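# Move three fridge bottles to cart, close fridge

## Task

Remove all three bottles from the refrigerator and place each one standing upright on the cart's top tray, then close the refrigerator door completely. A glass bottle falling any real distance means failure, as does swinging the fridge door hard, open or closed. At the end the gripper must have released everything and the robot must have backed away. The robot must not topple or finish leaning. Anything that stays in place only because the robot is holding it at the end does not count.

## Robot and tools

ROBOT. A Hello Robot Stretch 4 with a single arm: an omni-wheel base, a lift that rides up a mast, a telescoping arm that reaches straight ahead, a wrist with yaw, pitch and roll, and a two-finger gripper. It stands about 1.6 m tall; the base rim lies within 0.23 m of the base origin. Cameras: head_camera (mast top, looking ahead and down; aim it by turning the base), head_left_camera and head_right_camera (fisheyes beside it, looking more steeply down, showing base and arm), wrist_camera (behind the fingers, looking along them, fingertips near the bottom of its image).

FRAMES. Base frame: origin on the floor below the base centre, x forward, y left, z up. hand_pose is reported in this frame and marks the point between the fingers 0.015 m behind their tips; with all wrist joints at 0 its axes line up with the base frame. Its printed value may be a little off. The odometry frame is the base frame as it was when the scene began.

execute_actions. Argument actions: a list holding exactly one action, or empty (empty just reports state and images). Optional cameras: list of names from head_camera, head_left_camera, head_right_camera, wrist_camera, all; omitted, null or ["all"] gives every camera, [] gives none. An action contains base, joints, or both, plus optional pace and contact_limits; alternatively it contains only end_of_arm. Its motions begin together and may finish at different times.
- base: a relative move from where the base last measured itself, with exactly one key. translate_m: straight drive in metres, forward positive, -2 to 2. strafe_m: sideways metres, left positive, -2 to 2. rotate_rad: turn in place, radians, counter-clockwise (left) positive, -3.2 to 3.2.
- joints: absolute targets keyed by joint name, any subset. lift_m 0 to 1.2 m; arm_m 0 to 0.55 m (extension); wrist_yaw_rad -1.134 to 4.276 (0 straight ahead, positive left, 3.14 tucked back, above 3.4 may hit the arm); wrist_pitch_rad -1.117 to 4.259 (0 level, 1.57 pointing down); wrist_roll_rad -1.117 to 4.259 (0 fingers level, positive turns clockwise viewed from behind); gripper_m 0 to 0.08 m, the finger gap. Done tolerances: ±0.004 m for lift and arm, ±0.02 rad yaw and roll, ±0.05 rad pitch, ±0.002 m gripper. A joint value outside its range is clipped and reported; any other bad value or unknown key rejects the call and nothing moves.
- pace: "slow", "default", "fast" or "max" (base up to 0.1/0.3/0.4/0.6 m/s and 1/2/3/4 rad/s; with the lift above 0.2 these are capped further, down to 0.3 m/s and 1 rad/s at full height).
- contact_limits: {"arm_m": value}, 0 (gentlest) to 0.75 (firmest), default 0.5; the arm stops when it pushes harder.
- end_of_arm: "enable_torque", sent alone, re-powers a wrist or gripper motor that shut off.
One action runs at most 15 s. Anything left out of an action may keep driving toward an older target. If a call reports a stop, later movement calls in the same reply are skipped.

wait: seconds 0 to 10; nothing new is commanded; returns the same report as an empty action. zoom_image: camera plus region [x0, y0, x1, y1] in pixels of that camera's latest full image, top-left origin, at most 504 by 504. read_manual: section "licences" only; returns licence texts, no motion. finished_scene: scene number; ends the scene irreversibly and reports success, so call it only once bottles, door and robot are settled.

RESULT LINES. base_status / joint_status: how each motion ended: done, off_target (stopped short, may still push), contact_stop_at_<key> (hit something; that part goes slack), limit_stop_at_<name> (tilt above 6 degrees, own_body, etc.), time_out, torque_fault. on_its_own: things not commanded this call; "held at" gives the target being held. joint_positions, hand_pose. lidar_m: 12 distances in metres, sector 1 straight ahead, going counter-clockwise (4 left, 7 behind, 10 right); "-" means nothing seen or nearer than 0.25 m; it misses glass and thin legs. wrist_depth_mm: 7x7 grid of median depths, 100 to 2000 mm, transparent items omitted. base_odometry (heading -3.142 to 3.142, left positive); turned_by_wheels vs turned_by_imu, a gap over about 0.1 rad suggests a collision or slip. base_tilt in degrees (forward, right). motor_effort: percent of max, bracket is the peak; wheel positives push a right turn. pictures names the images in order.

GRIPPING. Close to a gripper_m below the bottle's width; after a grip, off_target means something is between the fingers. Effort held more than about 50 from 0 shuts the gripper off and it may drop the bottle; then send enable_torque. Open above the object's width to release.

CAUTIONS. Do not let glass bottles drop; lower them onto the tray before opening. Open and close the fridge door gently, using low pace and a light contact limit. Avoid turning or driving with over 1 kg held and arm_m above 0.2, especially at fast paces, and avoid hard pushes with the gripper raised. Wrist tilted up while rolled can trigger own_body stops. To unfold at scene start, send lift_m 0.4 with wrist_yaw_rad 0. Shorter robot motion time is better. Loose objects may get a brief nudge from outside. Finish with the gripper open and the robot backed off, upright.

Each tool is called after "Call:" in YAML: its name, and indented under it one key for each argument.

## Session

Call:
execute_actions:
  actions: []

Scene clock: 0.00 s.
base_odometry: x=+0.000 y=+0.000 heading=+0.000 (m, m, rad; odometry frame)
turned_by_wheels: +0.000 (rad since the last result)
turned_by_imu: +0.000 (rad since the last result)
base_tilt: forward=-0.7 right=+0.1 (deg)
lidar_m: 0.84 1.27 1.27 1.57 1.16 1.32 1.85 2.03 2.46 0.78 0.66 0.69
base_status: not commanded
joint_positions: lift_m=+0.259 arm_m=-0.002 wrist_yaw_rad=+3.214 wrist_pitch_rad=+0.019 wrist_roll_rad=-0.009 gripper_m=+0.040
joint_status: not commanded
motor_effort: lift_m=+19 arm_m=-2 wrist_yaw_rad=+0 wrist_pitch_rad=-8 wrist_roll_rad=+1 gripper_m=+1 wheel_0=+0 wheel_1=+0 wheel_2=+0 (%)
hand_pose: x=-0.0494 y=+0.0719 z=+0.4330 quat_wxyz=(-0.036, -0.009, -0.005, +0.999) (m; base frame)
wrist_depth_mm: - 139 138 - - - - / - - 136 - - - - / - - 135 - - - - / - 112 136 1983 - - - / 142 139 - - - - - / 200 1708 1756 1708 1708 1661 1430 / 196 1098 109 1098 120 1138 1098
pictures: head_camera, head_left_camera, head_right_camera, wrist_camera
camera_calibration (this result's frames):
wrist_camera: T_world_to_cam=[[-0.0808766, 0.996402, -0.0253555, -0.0575805], [-0.0115227, -0.0263718, -0.999586, 0.497985], [-0.996658, -0.080551, 0.0136141, 0.0991671], [0, 0, 0, 1]] pos_world=[0.0999169, 0.0784941, 0.494968]
Images, in order (width x height): head_camera 420x560, head_left_camera 420x672, head_right_camera 420x672, wrist_camera 616x392.

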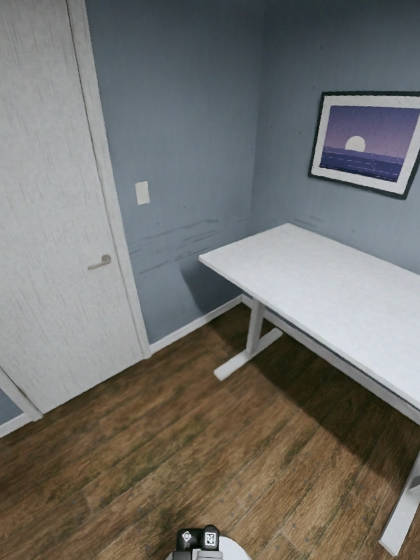

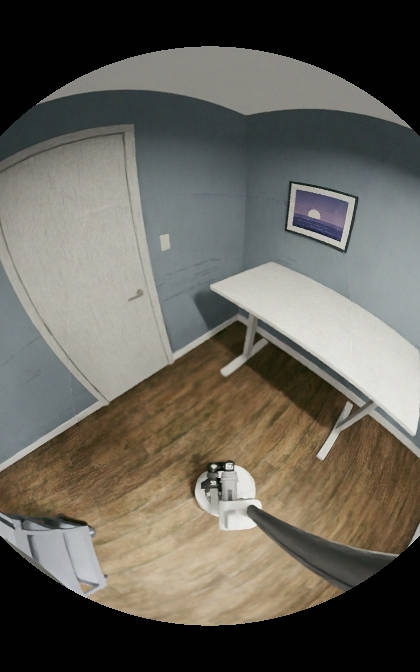

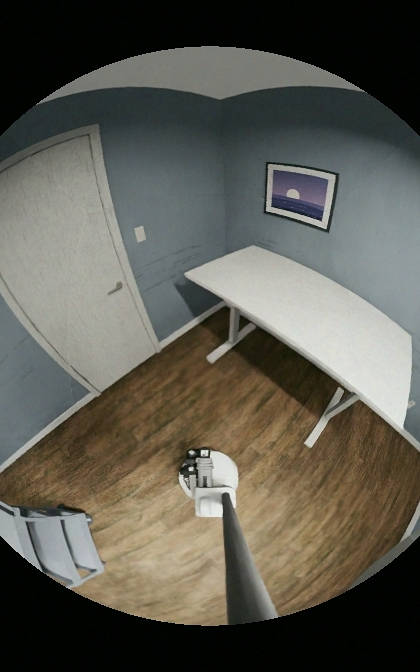

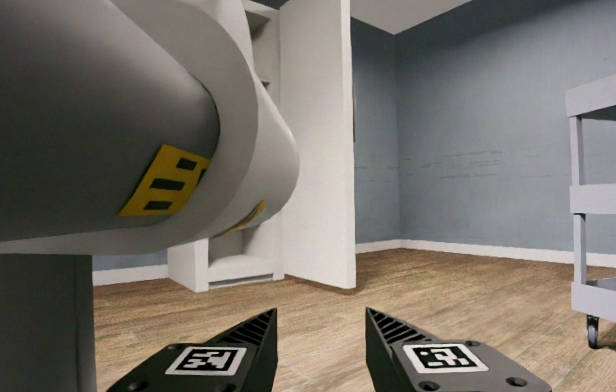

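Call:
execute_actions:
  actions:
    - {"base": {"rotate_rad": -2.85}, "joints": {"lift_m": 0.4, "wrist_yaw_rad": 0, "gripper_m": 0.08, "wrist_pitch_rad": 0.0}, "pace": "fast"}

Scene clock: 2.53 s.
base_odometry: x=+0.000 y=+0.000 heading=-2.850 (m, m, rad; odometry frame)
turned_by_wheels: -2.850 (rad since the last result)
turned_by_imu: -2.893 (rad since the last result)
base_tilt: forward=-0.8 right=+0.1 (deg)
lidar_m: 2.01 2.44 1.97 0.71 0.66 0.75 1.11 1.26 1.38 1.15 1.18 1.80
base_status: done
joint_positions: lift_m=+0.400 arm_m=-0.002 wrist_yaw_rad=+0.000 wrist_pitch_rad=+0.003 wrist_roll_rad=-0.009 gripper_m=+0.080
joint_status: all done
motor_effort: lift_m=+19(26) arm_m=-2(2) wrist_yaw_rad=-1(7) wrist_pitch_rad=-8(14) wrist_roll_rad=+1(1) gripper_m=+1(4) wheel_0=+1(7) wheel_1=+1(11) wheel_2=+0(9) (%)
hand_pose: x=+0.3818 y=-0.0873 z=+0.5776 quat_wxyz=(+1.000, -0.004, +0.001, +0.000) (m; base frame)
wrist_depth_mm: 1983 - - - 1756 - - / 1921 - - - 1756 - - / 1921 - - - 1756 - - / 1863 - - - 1756 - - / 1921 - - - 1756 - - / 1863 - - 1921 1756 - - / 1576 106 139 1464 1430 106 -
pictures: head_camera, head_left_camera, head_right_camera, wrist_camera
camera_calibration (this result's frames):
wrist_camera: T_world_to_cam=[[0.00957184, -0.999636, -0.0252069, -0.0693771], [0.0293632, 0.0254782, -0.999244, 0.631933], [0.999523, 0.00882445, 0.0295964, -0.249456], [0, 0, 0, 1]] pos_world=[0.231446, -0.0832511, 0.63709]
Images, in order (width x height): head_camera 420x560, head_left_camera 420x672, head_right_camera 420x672, wrist_camera 616x392.

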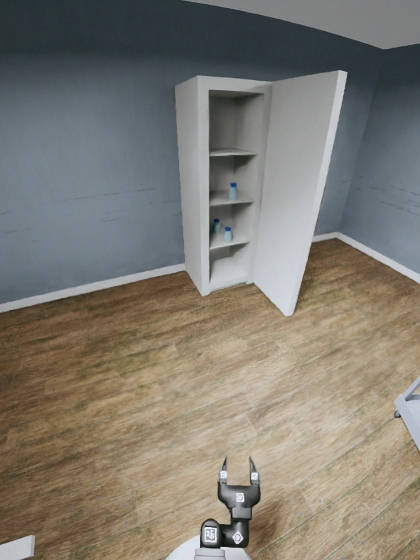

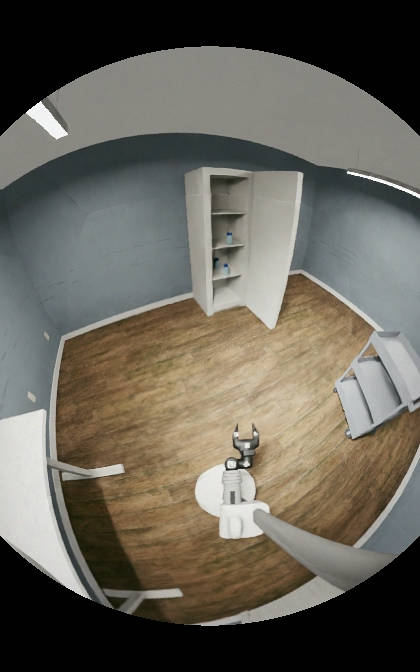

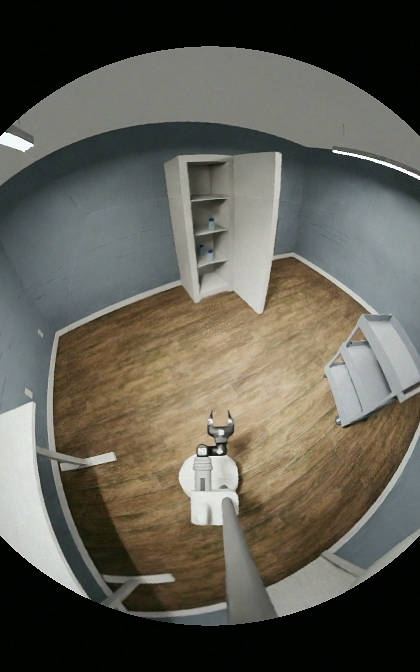

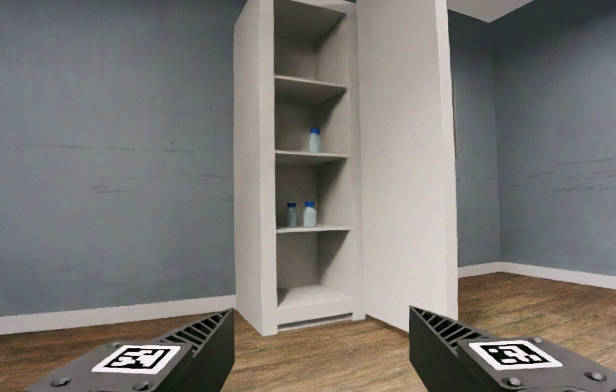

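Call:
zoom_image:
  camera: "head_camera"
  region: [160, 165, 330, 330]

Region (160, 165, 330, 330) of head_camera's 420x560 image, scaled by 2.965, with more detail than that image has; it fills the top 489 rows of this view, and the rest is white.

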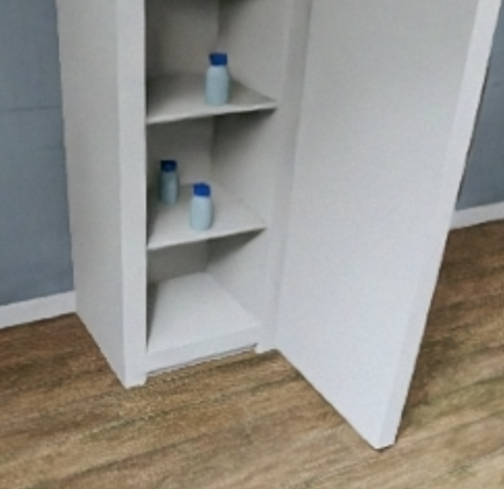

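Call:
execute_actions:
  actions:
    - {"base": {"rotate_rad": 0.448}, "pace": "fast"}
  cameras: []

Call:
execute_actions:
  actions:
    - {"base": {"translate_m": 1.14}, "joints": {"lift_m": 0.41}, "pace": "max"}
  cameras: ["head_camera", "head_right_camera"]

Scene clock: 4.73 s.
base_odometry: x=+0.000 y=+0.000 heading=-2.402 (m, m, rad; odometry frame)
turned_by_wheels: +0.448 (rad since the last result)
turned_by_imu: +0.454 (rad since the last result)
base_tilt: forward=-0.7 right=+0.2 (deg)
lidar_m: 2.45 2.12 0.70 0.68 0.73 1.01 1.27 1.32 1.15 1.14 1.82 1.86
base_status: done
joint_positions: lift_m=+0.400 arm_m=-0.002 wrist_yaw_rad=+0.000 wrist_pitch_rad=+0.003 wrist_roll_rad=-0.009 gripper_m=+0.080
joint_status: not commanded
motor_effort: lift_m=+19(19) arm_m=-2(2) wrist_yaw_rad=-1(1) wrist_pitch_rad=-9(8) wrist_roll_rad=+1(1) gripper_m=+1(3) wheel_0=+1(4) wheel_1=+0(4) wheel_2=+1(7) (%)
hand_pose: x=+0.3818 y=-0.0874 z=+0.5776 quat_wxyz=(+1.000, -0.004, +0.001, +0.000) (m; base frame)
wrist_depth_mm: - - - - - - 1661 / - - - - - 1808 1708 / - - - - - 1921 1661 / - - - - - 1983 1661 / - - - - - 1983 1661 / - - - - - 1708 1661 / 1537 106 138 1464 1430 106 -
pictures: none
No camera images: the call's "cameras" was empty. Leave "cameras" out to get every camera's image.

Scene clock: 8.40 s.
base_odometry: x=-0.842 y=-0.769 heading=-2.402 (m, m, rad; odometry frame)
turned_by_wheels: +0.000 (rad since the last result)
turned_by_imu: -0.007 (rad since the last result)
base_tilt: forward=-0.7 right=+0.2 (deg)
lidar_m: 1.30 1.37 1.55 1.46 0.90 0.98 2.42 1.76 1.64 1.31 1.08 1.07
base_status: done
joint_positions: lift_m=+0.410 arm_m=-0.002 wrist_yaw_rad=+0.000 wrist_pitch_rad=+0.003 wrist_roll_rad=-0.009 gripper_m=+0.080
joint_status: all done
motor_effort: lift_m=+19(20) arm_m=-2(2) wrist_yaw_rad=+0(1) wrist_pitch_rad=-7(9) wrist_roll_rad=+1(1) gripper_m=+1(2) wheel_0=-2(4) wheel_1=-2(5) wheel_2=-1(13) (%)
hand_pose: x=+0.3818 y=-0.0874 z=+0.5877 quat_wxyz=(+1.000, -0.004, +0.001, +0.000) (m; base frame)
wrist_depth_mm: 1118 1118 1118 1118 1118 1118 878 / 1098 1118 1118 1098 1118 1098 891 / 1098 1098 1118 1098 1098 1118 904 / 1098 1098 1098 1098 1098 1078 904 / 1098 1098 1078 1098 1078 1098 904 / 1098 1098 1098 1078 1078 1078 891 / 1078 106 139 1078 1078 106 -
pictures: head_camera, head_right_camera
Images, in order (width x height): head_camera 420x560, head_right_camera 420x672.

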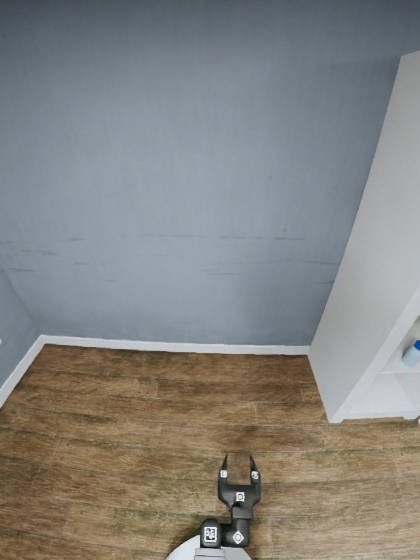

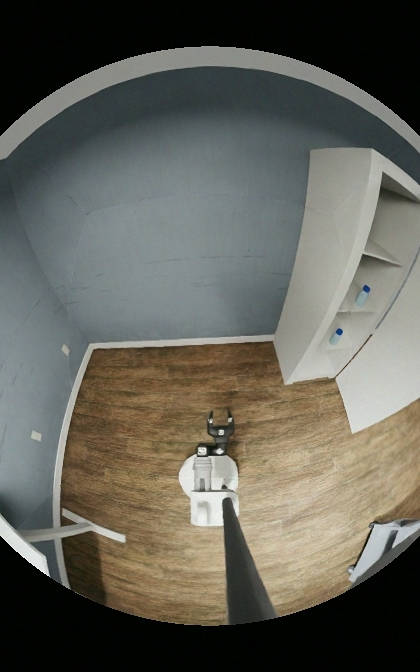

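Call:
execute_actions:
  actions:
    - {"base": {"strafe_m": -0.97}, "joints": {"arm_m": 0.1}, "pace": "max"}

Scene clock: 11.73 s.
base_odometry: x=-1.496 y=-0.052 heading=-2.402 (m, m, rad; odometry frame)
turned_by_wheels: +0.000 (rad since the last result)
turned_by_imu: -0.003 (rad since the last result)
base_tilt: forward=-0.7 right=+0.2 (deg)
lidar_m: 0.74 0.77 1.84 2.29 1.75 2.46 1.18 0.98 2.38 2.27 0.32 0.47
base_status: done
joint_positions: lift_m=+0.410 arm_m=+0.099 wrist_yaw_rad=+0.000 wrist_pitch_rad=+0.003 wrist_roll_rad=-0.009 gripper_m=+0.080
joint_status: all done
motor_effort: lift_m=+19(19) arm_m=+4(6) wrist_yaw_rad=+0(1) wrist_pitch_rad=-8(9) wrist_roll_rad=+1(1) gripper_m=+2(2) wheel_0=+1(15) wheel_1=+1(11) wheel_2=-1(2) (%)
hand_pose: x=+0.4828 y=-0.0874 z=+0.5876 quat_wxyz=(+1.000, -0.004, +0.001, +0.000) (m; base frame)
wrist_depth_mm: 436 496 559 544 559 436 347 / 439 500 788 798 723 436 351 / 436 500 878 878 842 433 355 / 715 496 866 866 854 430 357 / 430 492 798 496 759 430 357 / 427 459 488 492 480 427 355 / 991 106 138 854 854 106 -
pictures: head_camera, head_left_camera, head_right_camera, wrist_camera
camera_calibration (this result's frames):
wrist_camera: T_world_to_cam=[[0.00932654, -0.999639, -0.025206, -0.0700252], [0.0295189, 0.0254713, -0.99924, 0.638971], [0.999521, 0.00857539, 0.0297458, -0.350849], [0, 0, 0, 1]] pos_world=[0.332472, -0.0832666, 0.647156]
Images, in order (width x height): head_camera 420x560, head_left_camera 420x672, head_right_camera 420x672, wrist_camera 616x392.

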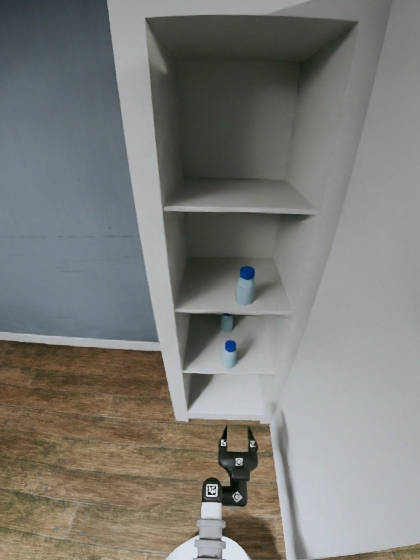

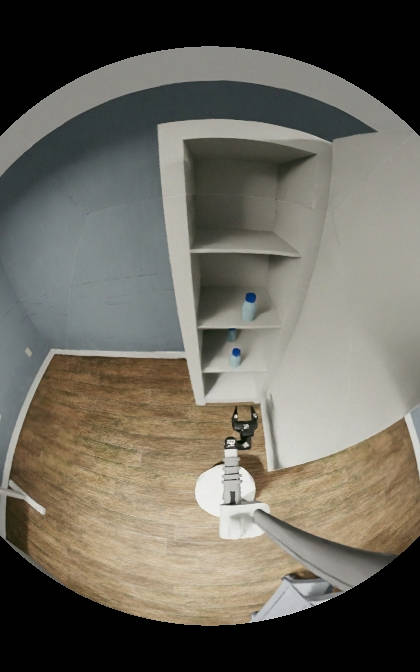

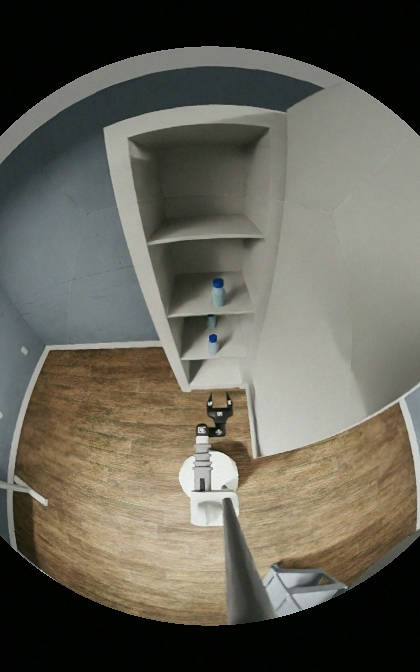

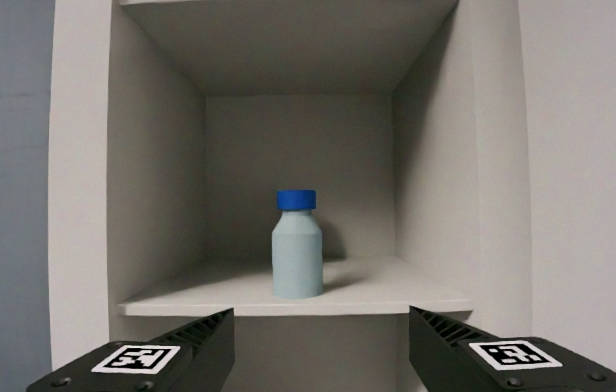

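Call:
zoom_image:
  camera: "wrist_camera"
  region: [200, 160, 450, 392]

Region (200, 160, 450, 392) of wrist_camera's 616x392 image, scaled by 2.016; it fills the top 468 rows of this view, and the rest is white.

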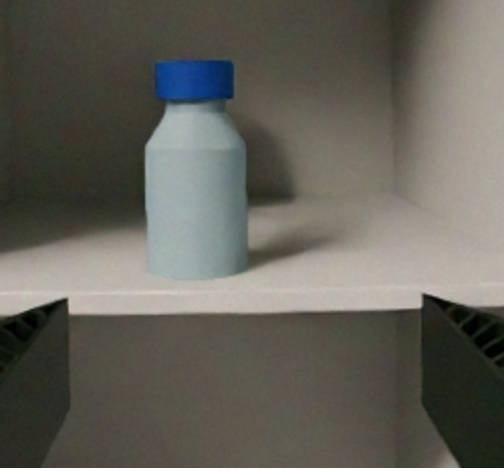

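Call:
execute_actions:
  actions:
    - {"base": {"strafe_m": 0.024}, "joints": {"arm_m": 0.37}, "contact_limits": {"arm_m": 0.1}}
  cameras: ["wrist_camera"]

Call:
zoom_image:
  camera: "wrist_camera"
  region: [200, 160, 450, 392]

Scene clock: 14.03 s.
base_odometry: x=-1.479 y=-0.070 heading=-2.402 (m, m, rad; odometry frame)
turned_by_wheels: +0.000 (rad since the last result)
turned_by_imu: -0.001 (rad since the last result)
base_tilt: forward=-0.8 right=+0.1 (deg)
lidar_m: 0.76 0.80 1.85 2.31 1.75 2.41 1.22 0.99 2.40 2.31 0.37 0.50
base_status: done
joint_positions: lift_m=+0.410 arm_m=+0.369 wrist_yaw_rad=+0.000 wrist_pitch_rad=+0.003 wrist_roll_rad=-0.009 gripper_m=+0.080
joint_status: all done
motor_effort: lift_m=+19(19) arm_m=+5(4) wrist_yaw_rad=-1(0) wrist_pitch_rad=-8(8) wrist_roll_rad=+1(1) gripper_m=+1(1) wheel_0=+0(4) wheel_1=-1(5) wheel_2=-1(0) (%)
contact_limits: arm_m 0.1
hand_pose: x=+0.7528 y=-0.0874 z=+0.5876 quat_wxyz=(+1.000, -0.004, +0.001, +0.000) (m; base frame)
wrist_depth_mm: 306 449 559 549 564 449 325 / 307 449 603 603 603 459 322 / 309 452 597 603 597 462 327 / 300 449 597 219 597 466 327 / 306 449 591 213 591 469 329 / 303 384 427 206 373 397 319 / 283 106 139 205 220 106 -
pictures: wrist_camera
camera_calibration (this result's frames):
wrist_camera: T_world_to_cam=[[0.00937192, -0.999638, -0.0252063, -0.072567], [0.0294824, 0.0254727, -0.999241, 0.631023], [0.999521, 0.00862166, 0.0297105, -0.620632], [0, 0, 0, 1]] pos_world=[0.602411, -0.0832638, 0.647154]
Images, in order (width x height): wrist_camera 616x392.

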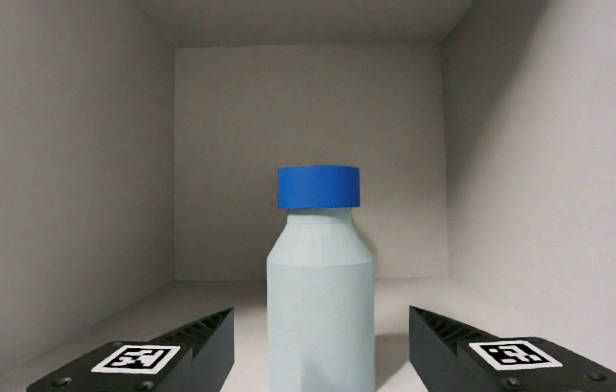

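Region (200, 160, 450, 392) of wrist_camera's 616x392 image, scaled by 2.016; it fills the top 468 rows of this view, and the rest is white.

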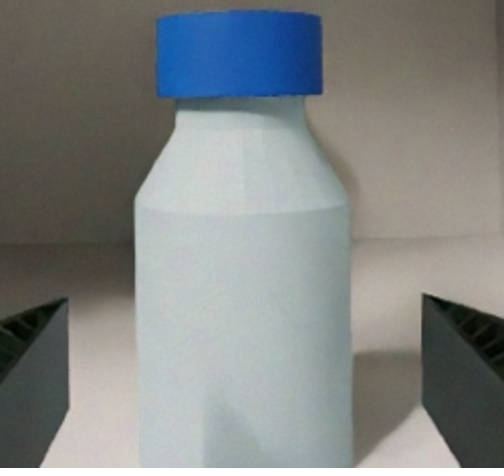

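Call:
execute_actions:
  actions:
    - {"base": {"strafe_m": -0.003}, "joints": {"arm_m": 0.42}, "contact_limits": {"arm_m": 0.1}}
  cameras: ["wrist_camera"]

Call:
zoom_image:
  camera: "wrist_camera"
  region: [200, 160, 450, 392]

Scene clock: 15.40 s.
base_odometry: x=-1.481 y=-0.067 heading=-2.402 (m, m, rad; odometry frame)
turned_by_wheels: +0.000 (rad since the last result)
turned_by_imu: +0.000 (rad since the last result)
base_tilt: forward=-0.7 right=+0.1 (deg)
lidar_m: 0.75 0.78 1.87 2.28 1.75 2.44 1.22 0.99 2.39 2.31 0.36 0.51
base_status: done
joint_positions: lift_m=+0.410 arm_m=+0.419 wrist_yaw_rad=+0.000 wrist_pitch_rad=+0.003 wrist_roll_rad=-0.009 gripper_m=+0.080
joint_status: all done
motor_effort: lift_m=+19(19) arm_m=+5(5) wrist_yaw_rad=+0(1) wrist_pitch_rad=-8(8) wrist_roll_rad=+1(1) gripper_m=+1(2) wheel_0=+1(7) wheel_1=-1(5) wheel_2=-1(1) (%)
contact_limits: arm_m 0.1
hand_pose: x=+0.8028 y=-0.0874 z=+0.5876 quat_wxyz=(+1.000, -0.004, +0.001, +0.000) (m; base frame)
wrist_depth_mm: 310 455 549 549 554 445 322 / 312 459 554 554 554 449 317 / 312 459 549 544 549 455 322 / 304 455 544 167 549 459 324 / 310 455 544 166 539 459 324 / 307 389 384 156 174 397 317 / 283 106 139 155 162 106 -
pictures: wrist_camera
camera_calibration (this result's frames):
wrist_camera: T_world_to_cam=[[0.00934638, -0.999639, -0.0252063, -0.0730205], [0.0294846, 0.0254719, -0.999241, 0.629548], [0.999522, 0.00859608, 0.029712, -0.670607], [0, 0, 0, 1]] pos_world=[0.652406, -0.0832654, 0.647154]
Images, in order (width x height): wrist_camera 616x392.

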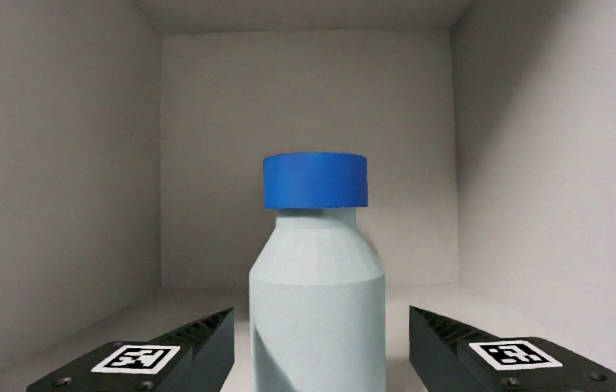

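Region (200, 160, 450, 392) of wrist_camera's 616x392 image, scaled by 2.016; it fills the top 468 rows of this view, and the rest is white.

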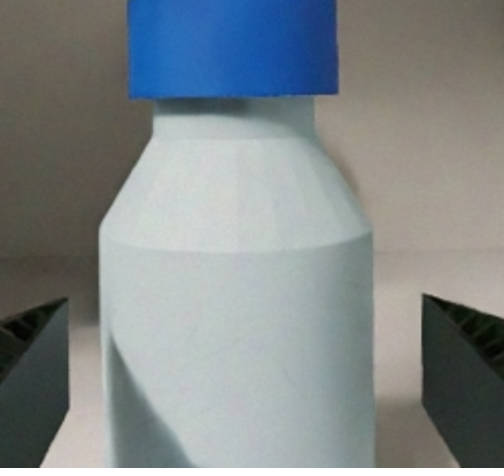

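Call:
execute_actions:
  actions:
    - {"joints": {"arm_m": 0.481}, "contact_limits": {"arm_m": 0.1}}
  cameras: ["wrist_camera"]

Call:
execute_actions:
  actions:
    - {"joints": {"gripper_m": 0.05}}
  cameras: []

Call:
execute_actions:
  actions:
    - {"joints": {"lift_m": 0.44}}
  cameras: ["wrist_camera"]

Scene clock: 16.60 s.
base_odometry: x=-1.481 y=-0.067 heading=-2.402 (m, m, rad; odometry frame)
turned_by_wheels: +0.000 (rad since the last result)
turned_by_imu: +0.000 (rad since the last result)
base_tilt: forward=-0.7 right=+0.2 (deg)
lidar_m: 0.74 0.80 1.86 2.28 1.72 2.42 1.20 0.97 2.41 2.29 0.35 0.50
base_status: not commanded
joint_positions: lift_m=+0.410 arm_m=+0.480 wrist_yaw_rad=+0.000 wrist_pitch_rad=+0.003 wrist_roll_rad=-0.009 gripper_m=+0.080
joint_status: all done
motor_effort: lift_m=+19(19) arm_m=+5(5) wrist_yaw_rad=+0(0) wrist_pitch_rad=-8(8) wrist_roll_rad=+1(0) gripper_m=+3(1) wheel_0=+1(0) wheel_1=-1(0) wheel_2=-1(1) (%)
contact_limits: arm_m 0.1
hand_pose: x=+0.8638 y=-0.0874 z=+0.5876 quat_wxyz=(+1.000, -0.004, +0.001, +0.000) (m; base frame)
wrist_depth_mm: 310 455 492 492 488 442 320 / 310 459 492 492 488 452 317 / 312 459 488 104 488 459 320 / 304 459 484 103 484 459 324 / 309 455 484 108 484 462 324 / 307 389 134 101 108 397 315 / 283 106 111 - 112 106 -
pictures: wrist_camera
camera_calibration (this result's frames):
wrist_camera: T_world_to_cam=[[0.00934036, -0.999639, -0.0252063, -0.0735868], [0.0294849, 0.0254718, -0.999241, 0.627749], [0.999522, 0.00859006, 0.0297122, -0.731586], [0, 0, 0, 1]] pos_world=[0.713414, -0.0832657, 0.647154]
Images, in order (width x height): wrist_camera 616x392.

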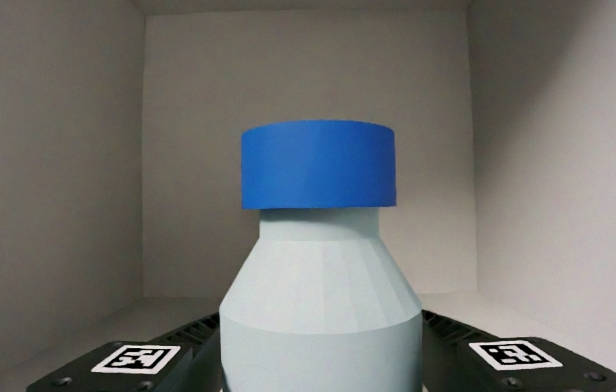

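Scene clock: 17.50 s.
base_odometry: x=-1.481 y=-0.067 heading=-2.402 (m, m, rad; odometry frame)
turned_by_wheels: +0.000 (rad since the last result)
turned_by_imu: +0.000 (rad since the last result)
base_tilt: forward=-0.8 right=+0.1 (deg)
lidar_m: 0.74 0.79 1.87 2.31 1.75 2.41 1.21 0.99 2.40 2.31 0.36 0.49
base_status: not commanded
joint_positions: lift_m=+0.410 arm_m=+0.480 wrist_yaw_rad=+0.001 wrist_pitch_rad=+0.003 wrist_roll_rad=-0.008 gripper_m=+0.069
joint_status: gripper_m off_target (ended at +0.069, target +0.050)
on_its_own: gripper_m is held at +0.064, not at your +0.050, by its contact guard: the fingers met something
motor_effort: lift_m=+19(19) arm_m=+5(5) wrist_yaw_rad=-2(2) wrist_pitch_rad=-8(8) wrist_roll_rad=+0(1) gripper_m=-37(36) wheel_0=+0(0) wheel_1=+0(1) wheel_2=-1(1) (%)
hand_pose: x=+0.8638 y=-0.0873 z=+0.5876 quat_wxyz=(+1.000, -0.004, +0.001, +0.000) (m; base frame)
wrist_depth_mm: 309 452 496 488 492 445 320 / 312 455 492 488 488 449 319 / 314 455 488 104 484 455 322 / 304 455 484 104 484 459 324 / 309 452 484 108 480 462 325 / 306 389 248 101 109 397 317 / 273 205 107 - 109 106 -
pictures: none
No camera images: the call's "cameras" was empty. Leave "cameras" out to get every camera's image.

Scene clock: 18.43 s.
base_odometry: x=-1.481 y=-0.067 heading=-2.402 (m, m, rad; odometry frame)
turned_by_wheels: +0.000 (rad since the last result)
turned_by_imu: +0.000 (rad since the last result)
base_tilt: forward=-0.7 right=+0.1 (deg)
lidar_m: 0.75 0.78 1.86 2.29 1.75 2.43 1.21 0.98 2.40 2.31 0.36 0.52
base_status: not commanded
joint_positions: lift_m=+0.440 arm_m=+0.480 wrist_yaw_rad=+0.000 wrist_pitch_rad=+0.005 wrist_roll_rad=-0.008 gripper_m=+0.069
joint_status: all done
on_its_own: gripper_m is held at +0.064, not at your +0.050, by its contact guard: the fingers met something
motor_effort: lift_m=+22(19) arm_m=+4(4) wrist_yaw_rad=-1(3) wrist_pitch_rad=-16(17) wrist_roll_rad=+0(0) gripper_m=-38(37) wheel_0=+0(0) wheel_1=+0(1) wheel_2=+0(0) (%)
hand_pose: x=+0.8638 y=-0.0874 z=+0.6168 quat_wxyz=(+1.000, -0.004, +0.003, +0.000) (m; base frame)
wrist_depth_mm: 310 452 488 488 488 442 320 / 314 459 492 488 492 452 317 / 314 459 488 104 488 455 320 / 303 459 484 104 484 459 324 / 309 455 484 108 480 459 324 / 307 421 286 101 109 430 322 / 301 236 107 - 109 106 -
pictures: wrist_camera
camera_calibration (this result's frames):
wrist_camera: T_world_to_cam=[[0.00941967, -0.999629, -0.025572, -0.0726624], [0.0267744, 0.0258161, -0.999308, 0.659294], [0.999597, 0.00872847, 0.0270077, -0.730858], [0, 0, 0, 1]] pos_world=[0.713596, -0.0832765, 0.676719]
Images, in order (width x height): wrist_camera 616x392.

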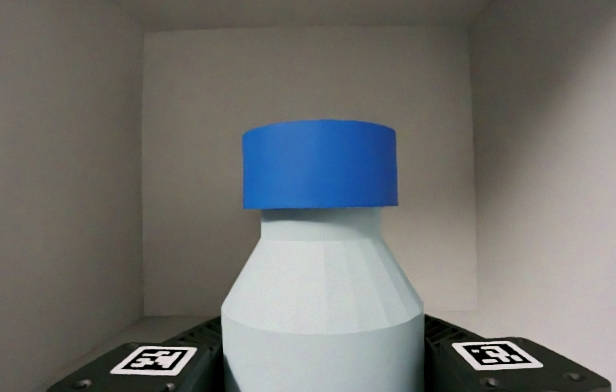

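Call:
execute_actions:
  actions:
    - {"base": {"translate_m": -0.35}, "joints": {"arm_m": 0.0, "lift_m": 0.6}}
  cameras: ["head_right_camera"]

Call:
execute_actions:
  actions:
    - {"base": {"rotate_rad": -2.55}, "joints": {"lift_m": 0.82}}

Scene clock: 21.43 s.
base_odometry: x=-1.223 y=+0.168 heading=-2.402 (m, m, rad; odometry frame)
turned_by_wheels: +0.000 (rad since the last result)
turned_by_imu: +0.001 (rad since the last result)
base_tilt: forward=-0.8 right=+0.1 (deg)
lidar_m: 0.36 1.73 2.38 1.66 1.71 2.16 0.96 0.68 0.89 2.31 2.35 0.35
base_status: done
joint_positions: lift_m=+0.600 arm_m=+0.001 wrist_yaw_rad=+0.000 wrist_pitch_rad=+0.005 wrist_roll_rad=-0.008 gripper_m=+0.069
joint_status: all done
on_its_own: gripper_m is held at +0.064, not at your +0.050, by its contact guard: the fingers met something
motor_effort: lift_m=+22(27) arm_m=-5(6) wrist_yaw_rad=+1(1) wrist_pitch_rad=-16(16) wrist_roll_rad=+0(0) gripper_m=-37(36) wheel_0=+0(2) wheel_1=+2(4) wheel_2=-1(9) (%)
hand_pose: x=+0.3844 y=-0.0875 z=+0.7768 quat_wxyz=(+1.000, -0.004, +0.003, +0.000) (m; base frame)
wrist_depth_mm: 1464 1464 931 1042 904 535 377 / 1464 1464 1098 1308 917 539 382 / 1464 1464 917 104 778 549 387 / 1464 1430 878 103 778 554 387 / 1430 1464 917 108 788 554 389 / 1464 1430 508 101 109 554 387 / 1430 778 107 - 109 106 -
pictures: head_right_camera
Images, in order (width x height): head_right_camera 420x672.

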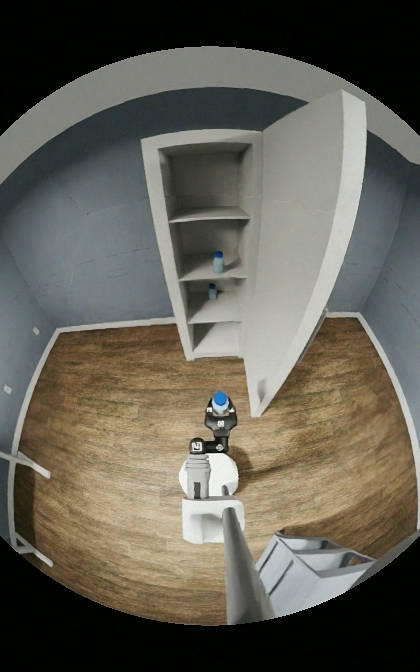

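Scene clock: 24.00 s.
base_odometry: x=-1.223 y=+0.168 heading=+1.331 (m, m, rad; odometry frame)
turned_by_wheels: -2.550 (rad since the last result)
turned_by_imu: -2.588 (rad since the last result)
base_tilt: forward=-0.7 right=+0.1 (deg)
lidar_m: 0.34 1.07 2.31 0.64 0.59 1.10 1.79 2.49 1.66 1.73 2.11 0.35
base_status: done
joint_positions: lift_m=+0.820 arm_m=+0.001 wrist_yaw_rad=+0.000 wrist_pitch_rad=+0.005 wrist_roll_rad=-0.008 gripper_m=+0.069
joint_status: all done
on_its_own: gripper_m is held at +0.064, not at your +0.050, by its contact guard: the fingers met something
motor_effort: lift_m=+22(30) arm_m=-5(5) wrist_yaw_rad=+0(2) wrist_pitch_rad=-16(16) wrist_roll_rad=+1(0) gripper_m=-38(36) wheel_0=+0(4) wheel_1=+1(8) wheel_2=-1(7) (%)
hand_pose: x=+0.3844 y=-0.0874 z=+0.9968 quat_wxyz=(+1.000, -0.004, +0.003, +0.000) (m; base frame)
wrist_depth_mm: 1983 - - - 1921 1661 1499 / 1983 - - - 1983 1708 1499 / 1983 - - 104 1808 1661 1499 / 1983 - - 104 1808 1661 1499 / 1983 - - 108 991 1661 1537 / 1983 - 455 101 109 854 1499 / 1921 410 107 - 109 106 1464
pictures: head_camera, head_left_camera, head_right_camera, wrist_camera
camera_calibration (this result's frames):
wrist_camera: T_world_to_cam=[[0.00902552, -0.999636, -0.0254402, -0.0584941], [0.026729, 0.0256734, -0.999313, 1.05185], [0.999602, 0.00833932, 0.026951, -0.261906], [0, 0, 0, 1]] pos_world=[0.234214, -0.0832933, 1.0567]
Images, in order (width x height): head_camera 420x560, head_left_camera 420x672, head_right_camera 420x672, wrist_camera 616x392.

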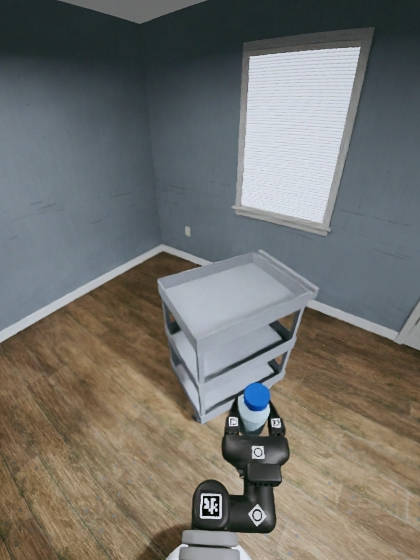

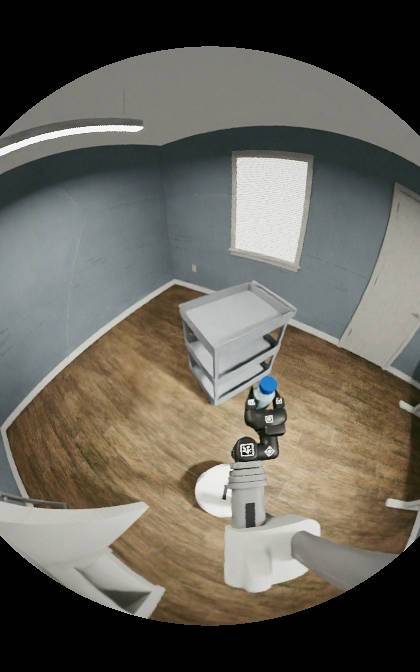

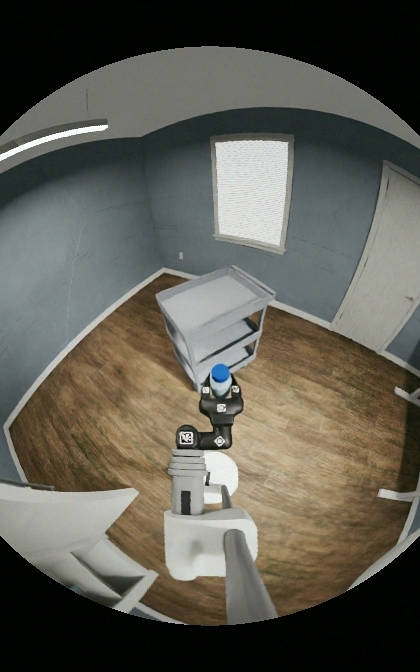

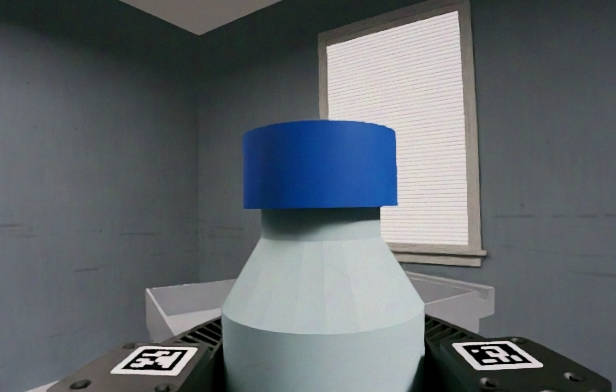

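Call:
zoom_image:
  camera: "head_camera"
  region: [145, 235, 335, 430]

Region (145, 235, 335, 430) of head_camera's 420x560 image, scaled by 2.585, with more detail than that image has; it fills the left 491 columns of this view, and the rest is white.

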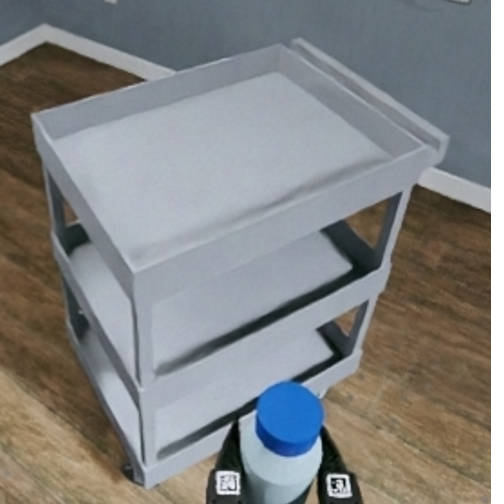

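Call:
execute_actions:
  actions:
    - {"base": {"rotate_rad": -0.088}, "joints": {"arm_m": 0.12}}
  cameras: []

Call:
execute_actions:
  actions:
    - {"base": {"translate_m": 0.33}, "joints": {"arm_m": 0.53}, "contact_limits": {"arm_m": 0.15}}
  cameras: ["head_camera", "head_left_camera"]

Scene clock: 26.60 s.
base_odometry: x=-1.223 y=+0.168 heading=+1.243 (m, m, rad; odometry frame)
turned_by_wheels: -0.088 (rad since the last result)
turned_by_imu: -0.090 (rad since the last result)
base_tilt: forward=-0.7 right=+0.2 (deg)
lidar_m: 0.68 0.87 2.30 2.40 0.57 1.10 1.75 2.32 1.64 1.66 2.14 0.99
base_status: done
joint_positions: lift_m=+0.820 arm_m=+0.119 wrist_yaw_rad=+0.000 wrist_pitch_rad=+0.005 wrist_roll_rad=-0.008 gripper_m=+0.069
joint_status: all done
on_its_own: gripper_m is held at +0.064, not at your +0.050, by its contact guard: the fingers met something
motor_effort: lift_m=+22(22) arm_m=+4(3) wrist_yaw_rad=-1(1) wrist_pitch_rad=-16(16) wrist_roll_rad=+0(0) gripper_m=-37(37) wheel_0=-1(5) wheel_1=+0(4) wheel_2=-1(4) (%)
hand_pose: x=+0.5028 y=-0.0874 z=+0.9968 quat_wxyz=(+1.000, -0.004, +0.003, +0.000) (m; base frame)
wrist_depth_mm: - - - - 1756 1576 1430 / - - - - 1756 1576 1430 / - - - 104 1661 1576 1430 / 1983 - - 103 1661 1576 1430 / 1983 - - 108 1661 1576 1430 / 1921 778 449 101 109 1499 1430 / 1921 373 107 - 109 106 1397
pictures: none
No camera images: the call's "cameras" was empty. Leave "cameras" out to get every camera's image.

Scene clock: 29.17 s.
base_odometry: x=-1.116 y=+0.481 heading=+1.243 (m, m, rad; odometry frame)
turned_by_wheels: +0.000 (rad since the last result)
turned_by_imu: -0.002 (rad since the last result)
base_tilt: forward=-0.7 right=+0.1 (deg)
lidar_m: 0.35 0.37 2.16 2.23 0.78 0.77 1.46 2.72 1.77 1.84 1.86 0.57
base_status: done
joint_positions: lift_m=+0.820 arm_m=+0.529 wrist_yaw_rad=+0.000 wrist_pitch_rad=+0.005 wrist_roll_rad=-0.008 gripper_m=+0.069
joint_status: all done
on_its_own: gripper_m is held at +0.064, not at your +0.050, by its contact guard: the fingers met something
motor_effort: lift_m=+22(22) arm_m=+4(6) wrist_yaw_rad=-2(2) wrist_pitch_rad=-16(16) wrist_roll_rad=+0(0) gripper_m=-37(36) wheel_0=+2(3) wheel_1=+1(10) wheel_2=+1(8) (%)
contact_limits: arm_m 0.15
hand_pose: x=+0.9128 y=-0.0874 z=+0.9968 quat_wxyz=(+1.000, -0.004, +0.003, +0.000) (m; base frame)
wrist_depth_mm: 1661 1756 1464 1255 1098 976 904 / 1708 1756 1430 1255 1098 976 891 / 1708 1708 1464 104 1042 991 891 / 1661 1756 1464 104 1042 976 891 / 1661 1756 1464 108 1042 976 891 / 1661 1708 778 101 109 946 891 / 1661 866 107 - 109 106 878
pictures: head_camera, head_left_camera
Images, in order (width x height): head_camera 420x560, head_left_camera 420x672.

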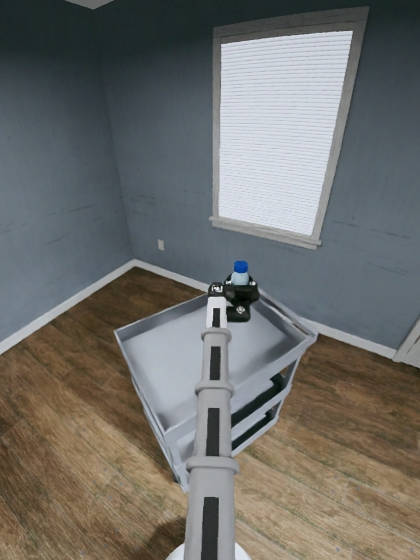

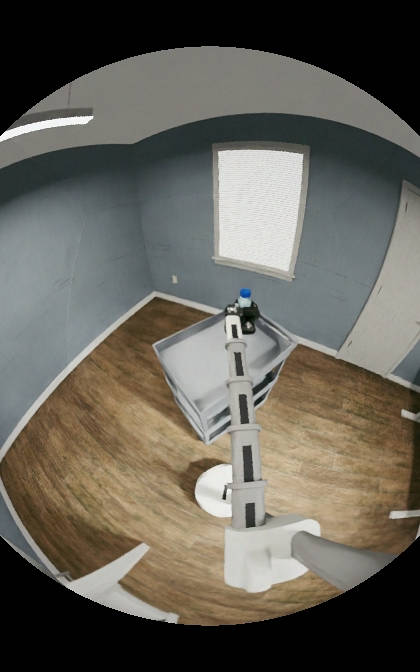

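Call:
execute_actions:
  actions: []

Scene clock: 29.70 s.
base_odometry: x=-1.116 y=+0.481 heading=+1.243 (m, m, rad; odometry frame)
turned_by_wheels: +0.000 (rad since the last result)
turned_by_imu: +0.000 (rad since the last result)
base_tilt: forward=-0.7 right=+0.1 (deg)
lidar_m: 0.37 0.37 2.14 2.22 0.79 0.79 1.47 2.71 1.78 1.84 1.87 0.57
base_status: done
joint_positions: lift_m=+0.820 arm_m=+0.529 wrist_yaw_rad=+0.000 wrist_pitch_rad=+0.005 wrist_roll_rad=-0.008 gripper_m=+0.069
joint_status: all done
on_its_own: gripper_m is held at +0.064, not at your +0.050, by its contact guard: the fingers met something
motor_effort: lift_m=+22(22) arm_m=+4(6) wrist_yaw_rad=-1(2) wrist_pitch_rad=-16(16) wrist_roll_rad=+0(0) gripper_m=-38(36) wheel_0=+2(3) wheel_1=+1(10) wheel_2=+1(8) (%)
contact_limits: arm_m 0.15
hand_pose: x=+0.9128 y=-0.0874 z=+0.9968 quat_wxyz=(+1.000, -0.004, +0.003, +0.000) (m; base frame)
wrist_depth_mm: 1661 1756 1464 1255 1118 991 891 / 1661 1756 1430 1255 1098 991 891 / 1708 1708 1464 104 1042 976 891 / 1661 1708 1430 103 1060 976 891 / 1661 1708 1430 108 1042 976 891 / 1661 1708 768 101 109 960 891 / 1661 866 107 - 109 106 866
pictures: head_camera, head_left_camera, head_right_camera, wrist_camera
camera_calibration (this result's frames):
wrist_camera: T_world_to_cam=[[0.00942363, -0.999632, -0.0254396, -0.0635421], [0.026608, 0.0256824, -0.999316, 1.03783], [0.999602, 0.00874028, 0.0268403, -0.789977], [0, 0, 0, 1]] pos_world=[0.762646, -0.0832681, 1.05671]
Images, in order (width x height): head_camera 420x560, head_left_camera 420x672, head_right_camera 420x672, wrist_camera 616x392.

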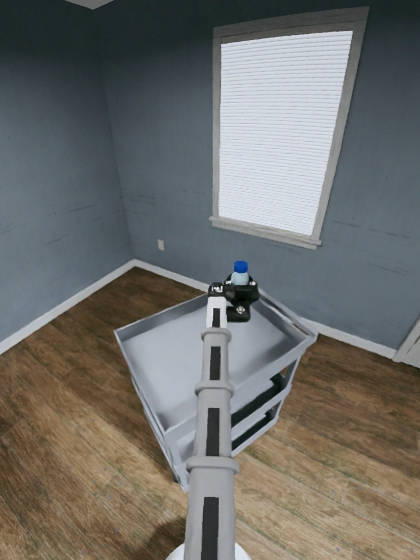

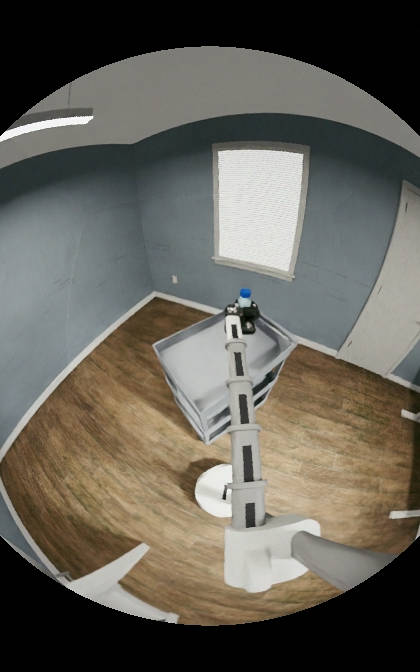

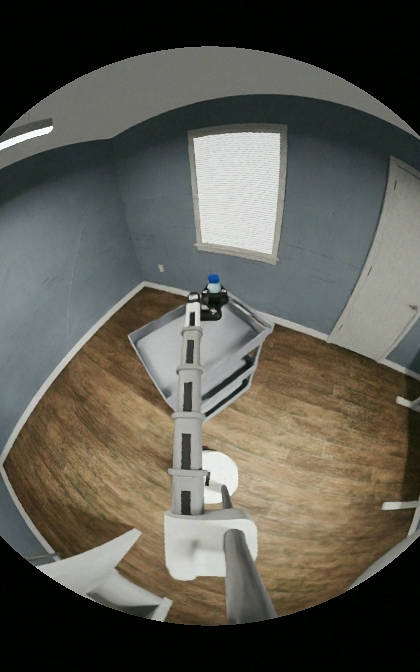

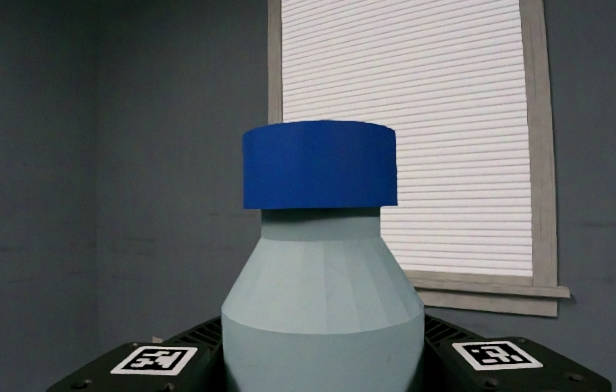

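Call:
zoom_image:
  camera: "head_camera"
  region: [100, 240, 340, 480]

Region (100, 240, 340, 480) of head_camera's 420x560 image, scaled by 2.100, with more detail than that image has.

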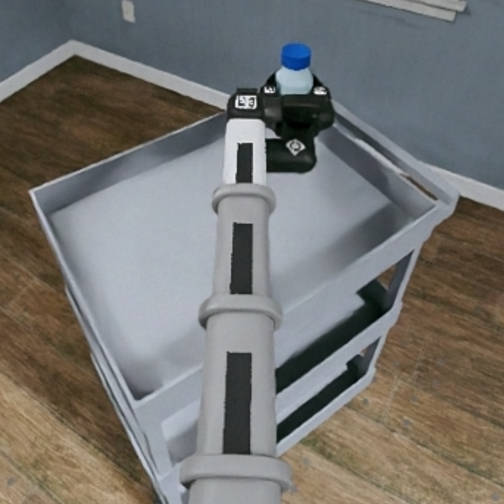

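Call:
execute_actions:
  actions:
    - {"joints": {"lift_m": 0.695}}
  cameras: ["head_camera", "wrist_camera"]

Call:
execute_actions:
  actions:
    - {"joints": {"lift_m": 0.68}, "pace": "slow"}
  cameras: []

Scene clock: 32.23 s.
base_odometry: x=-1.116 y=+0.481 heading=+1.243 (m, m, rad; odometry frame)
turned_by_wheels: +0.000 (rad since the last result)
turned_by_imu: -0.001 (rad since the last result)
base_tilt: forward=-0.8 right=+0.2 (deg)
lidar_m: 0.37 0.37 2.15 2.23 0.76 0.75 1.43 2.72 1.76 1.87 1.88 0.58
base_status: not commanded
joint_positions: lift_m=+0.695 arm_m=+0.529 wrist_yaw_rad=+0.000 wrist_pitch_rad=+0.005 wrist_roll_rad=-0.008 gripper_m=+0.069
joint_status: all done
on_its_own: gripper_m is held at +0.064, not at your +0.050, by its contact guard: the fingers met something
motor_effort: lift_m=+17(20) arm_m=+4(4) wrist_yaw_rad=-1(1) wrist_pitch_rad=-16(16) wrist_roll_rad=+0(0) gripper_m=-37(38) wheel_0=+1(1) wheel_1=+1(1) wheel_2=+2(1) (%)
hand_pose: x=+0.9128 y=-0.0874 z=+0.8721 quat_wxyz=(+1.000, -0.004, +0.003, +0.000) (m; base frame)
wrist_depth_mm: 1708 1756 1464 1255 1118 991 891 / 1708 1756 1464 1255 1098 976 891 / 1708 1756 1430 104 1042 991 904 / 1708 1708 1464 103 1042 976 904 / 1708 1756 1430 108 1025 976 891 / 1576 239 195 101 109 228 866 / 198 167 107 - 109 106 -
pictures: head_camera, wrist_camera
camera_calibration (this result's frames):
wrist_camera: T_world_to_cam=[[0.00942426, -0.999632, -0.0254395, -0.0667131], [0.0266261, 0.0256825, -0.999315, 0.913278], [0.999601, 0.00874045, 0.0268583, -0.78665], [0, 0, 0, 1]] pos_world=[0.762648, -0.0832681, 0.932084]
Images, in order (width x height): head_camera 420x560, wrist_camera 616x392.

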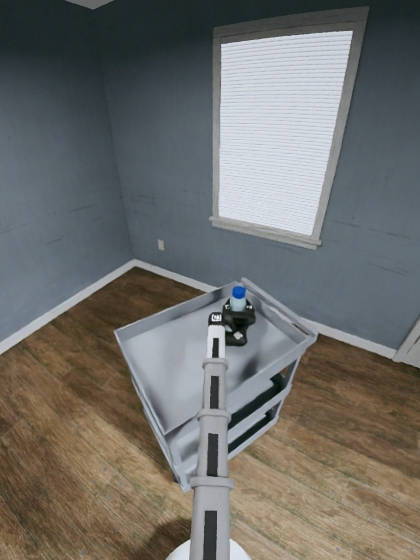

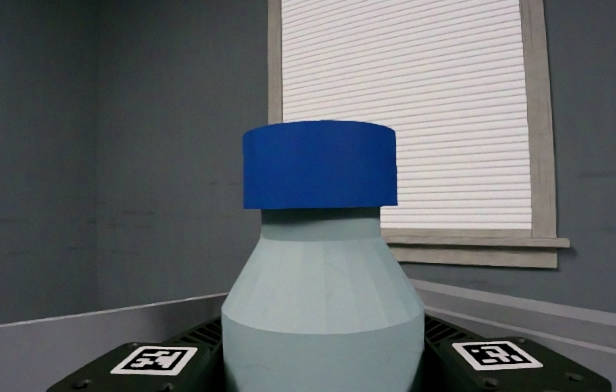

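Scene clock: 33.07 s.
base_odometry: x=-1.116 y=+0.481 heading=+1.243 (m, m, rad; odometry frame)
turned_by_wheels: +0.000 (rad since the last result)
turned_by_imu: +0.000 (rad since the last result)
base_tilt: forward=-0.7 right=+0.2 (deg)
lidar_m: 0.38 0.37 2.16 2.23 0.77 0.79 1.47 2.70 1.76 1.85 1.88 0.58
base_status: not commanded
joint_positions: lift_m=+0.680 arm_m=+0.529 wrist_yaw_rad=+0.000 wrist_pitch_rad=+0.005 wrist_roll_rad=-0.008 gripper_m=+0.069
joint_status: all done
on_its_own: gripper_m is held at +0.064, not at your +0.050, by its contact guard: the fingers met something
motor_effort: lift_m=+17(16) arm_m=+4(4) wrist_yaw_rad=-1(1) wrist_pitch_rad=-16(16) wrist_roll_rad=+0(1) gripper_m=-38(37) wheel_0=+2(1) wheel_1=+1(1) wheel_2=+1(1) (%)
hand_pose: x=+0.9128 y=-0.0874 z=+0.8572 quat_wxyz=(+1.000, -0.004, +0.003, +0.000) (m; base frame)
wrist_depth_mm: 1708 1756 1464 1281 1098 976 891 / 1708 1756 1464 1255 1118 976 891 / 1708 1756 1464 104 1042 976 904 / 1661 1708 1430 104 1042 976 891 / 1661 1756 1430 108 267 960 891 / 203 225 196 101 109 192 179 / 198 167 107 - 109 106 -
pictures: none
No camera images: the call's "cameras" was empty. Leave "cameras" out to get every camera's image.

Call:
execute_actions:
  actions:
    - {"joints": {"lift_m": 0.674}, "pace": "slow"}
  cameras: []

Scene clock: 33.73 s.
base_odometry: x=-1.116 y=+0.481 heading=+1.243 (m, m, rad; odometry frame)
turned_by_wheels: +0.000 (rad since the last result)
turned_by_imu: +0.000 (rad since the last result)
base_tilt: forward=-0.7 right=+0.2 (deg)
lidar_m: 0.39 0.37 2.15 2.20 0.79 0.76 1.44 2.69 1.77 1.85 1.89 0.58
base_status: not commanded
joint_positions: lift_m=+0.674 arm_m=+0.529 wrist_yaw_rad=+0.000 wrist_pitch_rad=-0.001 wrist_roll_rad=-0.007 gripper_m=+0.069
joint_status: all done
on_its_own: gripper_m is held at +0.064, not at your +0.050, by its contact guard: the fingers met something
motor_effort: lift_m=+13(18) arm_m=+4(4) wrist_yaw_rad=+0(1) wrist_pitch_rad=+3(17) wrist_roll_rad=-3(2) gripper_m=-39(37) wheel_0=+1(2) wheel_1=+1(1) wheel_2=+1(2) (%)
hand_pose: x=+0.9128 y=-0.0874 z=+0.8529 quat_wxyz=(+1.000, -0.004, -0.001, +0.000) (m; base frame)
wrist_depth_mm: 1708 1808 1464 1255 1098 976 904 / 1708 1756 1464 1255 1118 991 891 / 1708 1708 1464 104 1060 976 904 / 1708 1708 1430 105 1042 976 891 / 1708 1708 1464 108 268 946 891 / 204 229 196 101 109 191 179 / 198 166 107 - 109 106 -
pictures: none
No camera images: the call's "cameras" was empty. Leave "cameras" out to get every camera's image.


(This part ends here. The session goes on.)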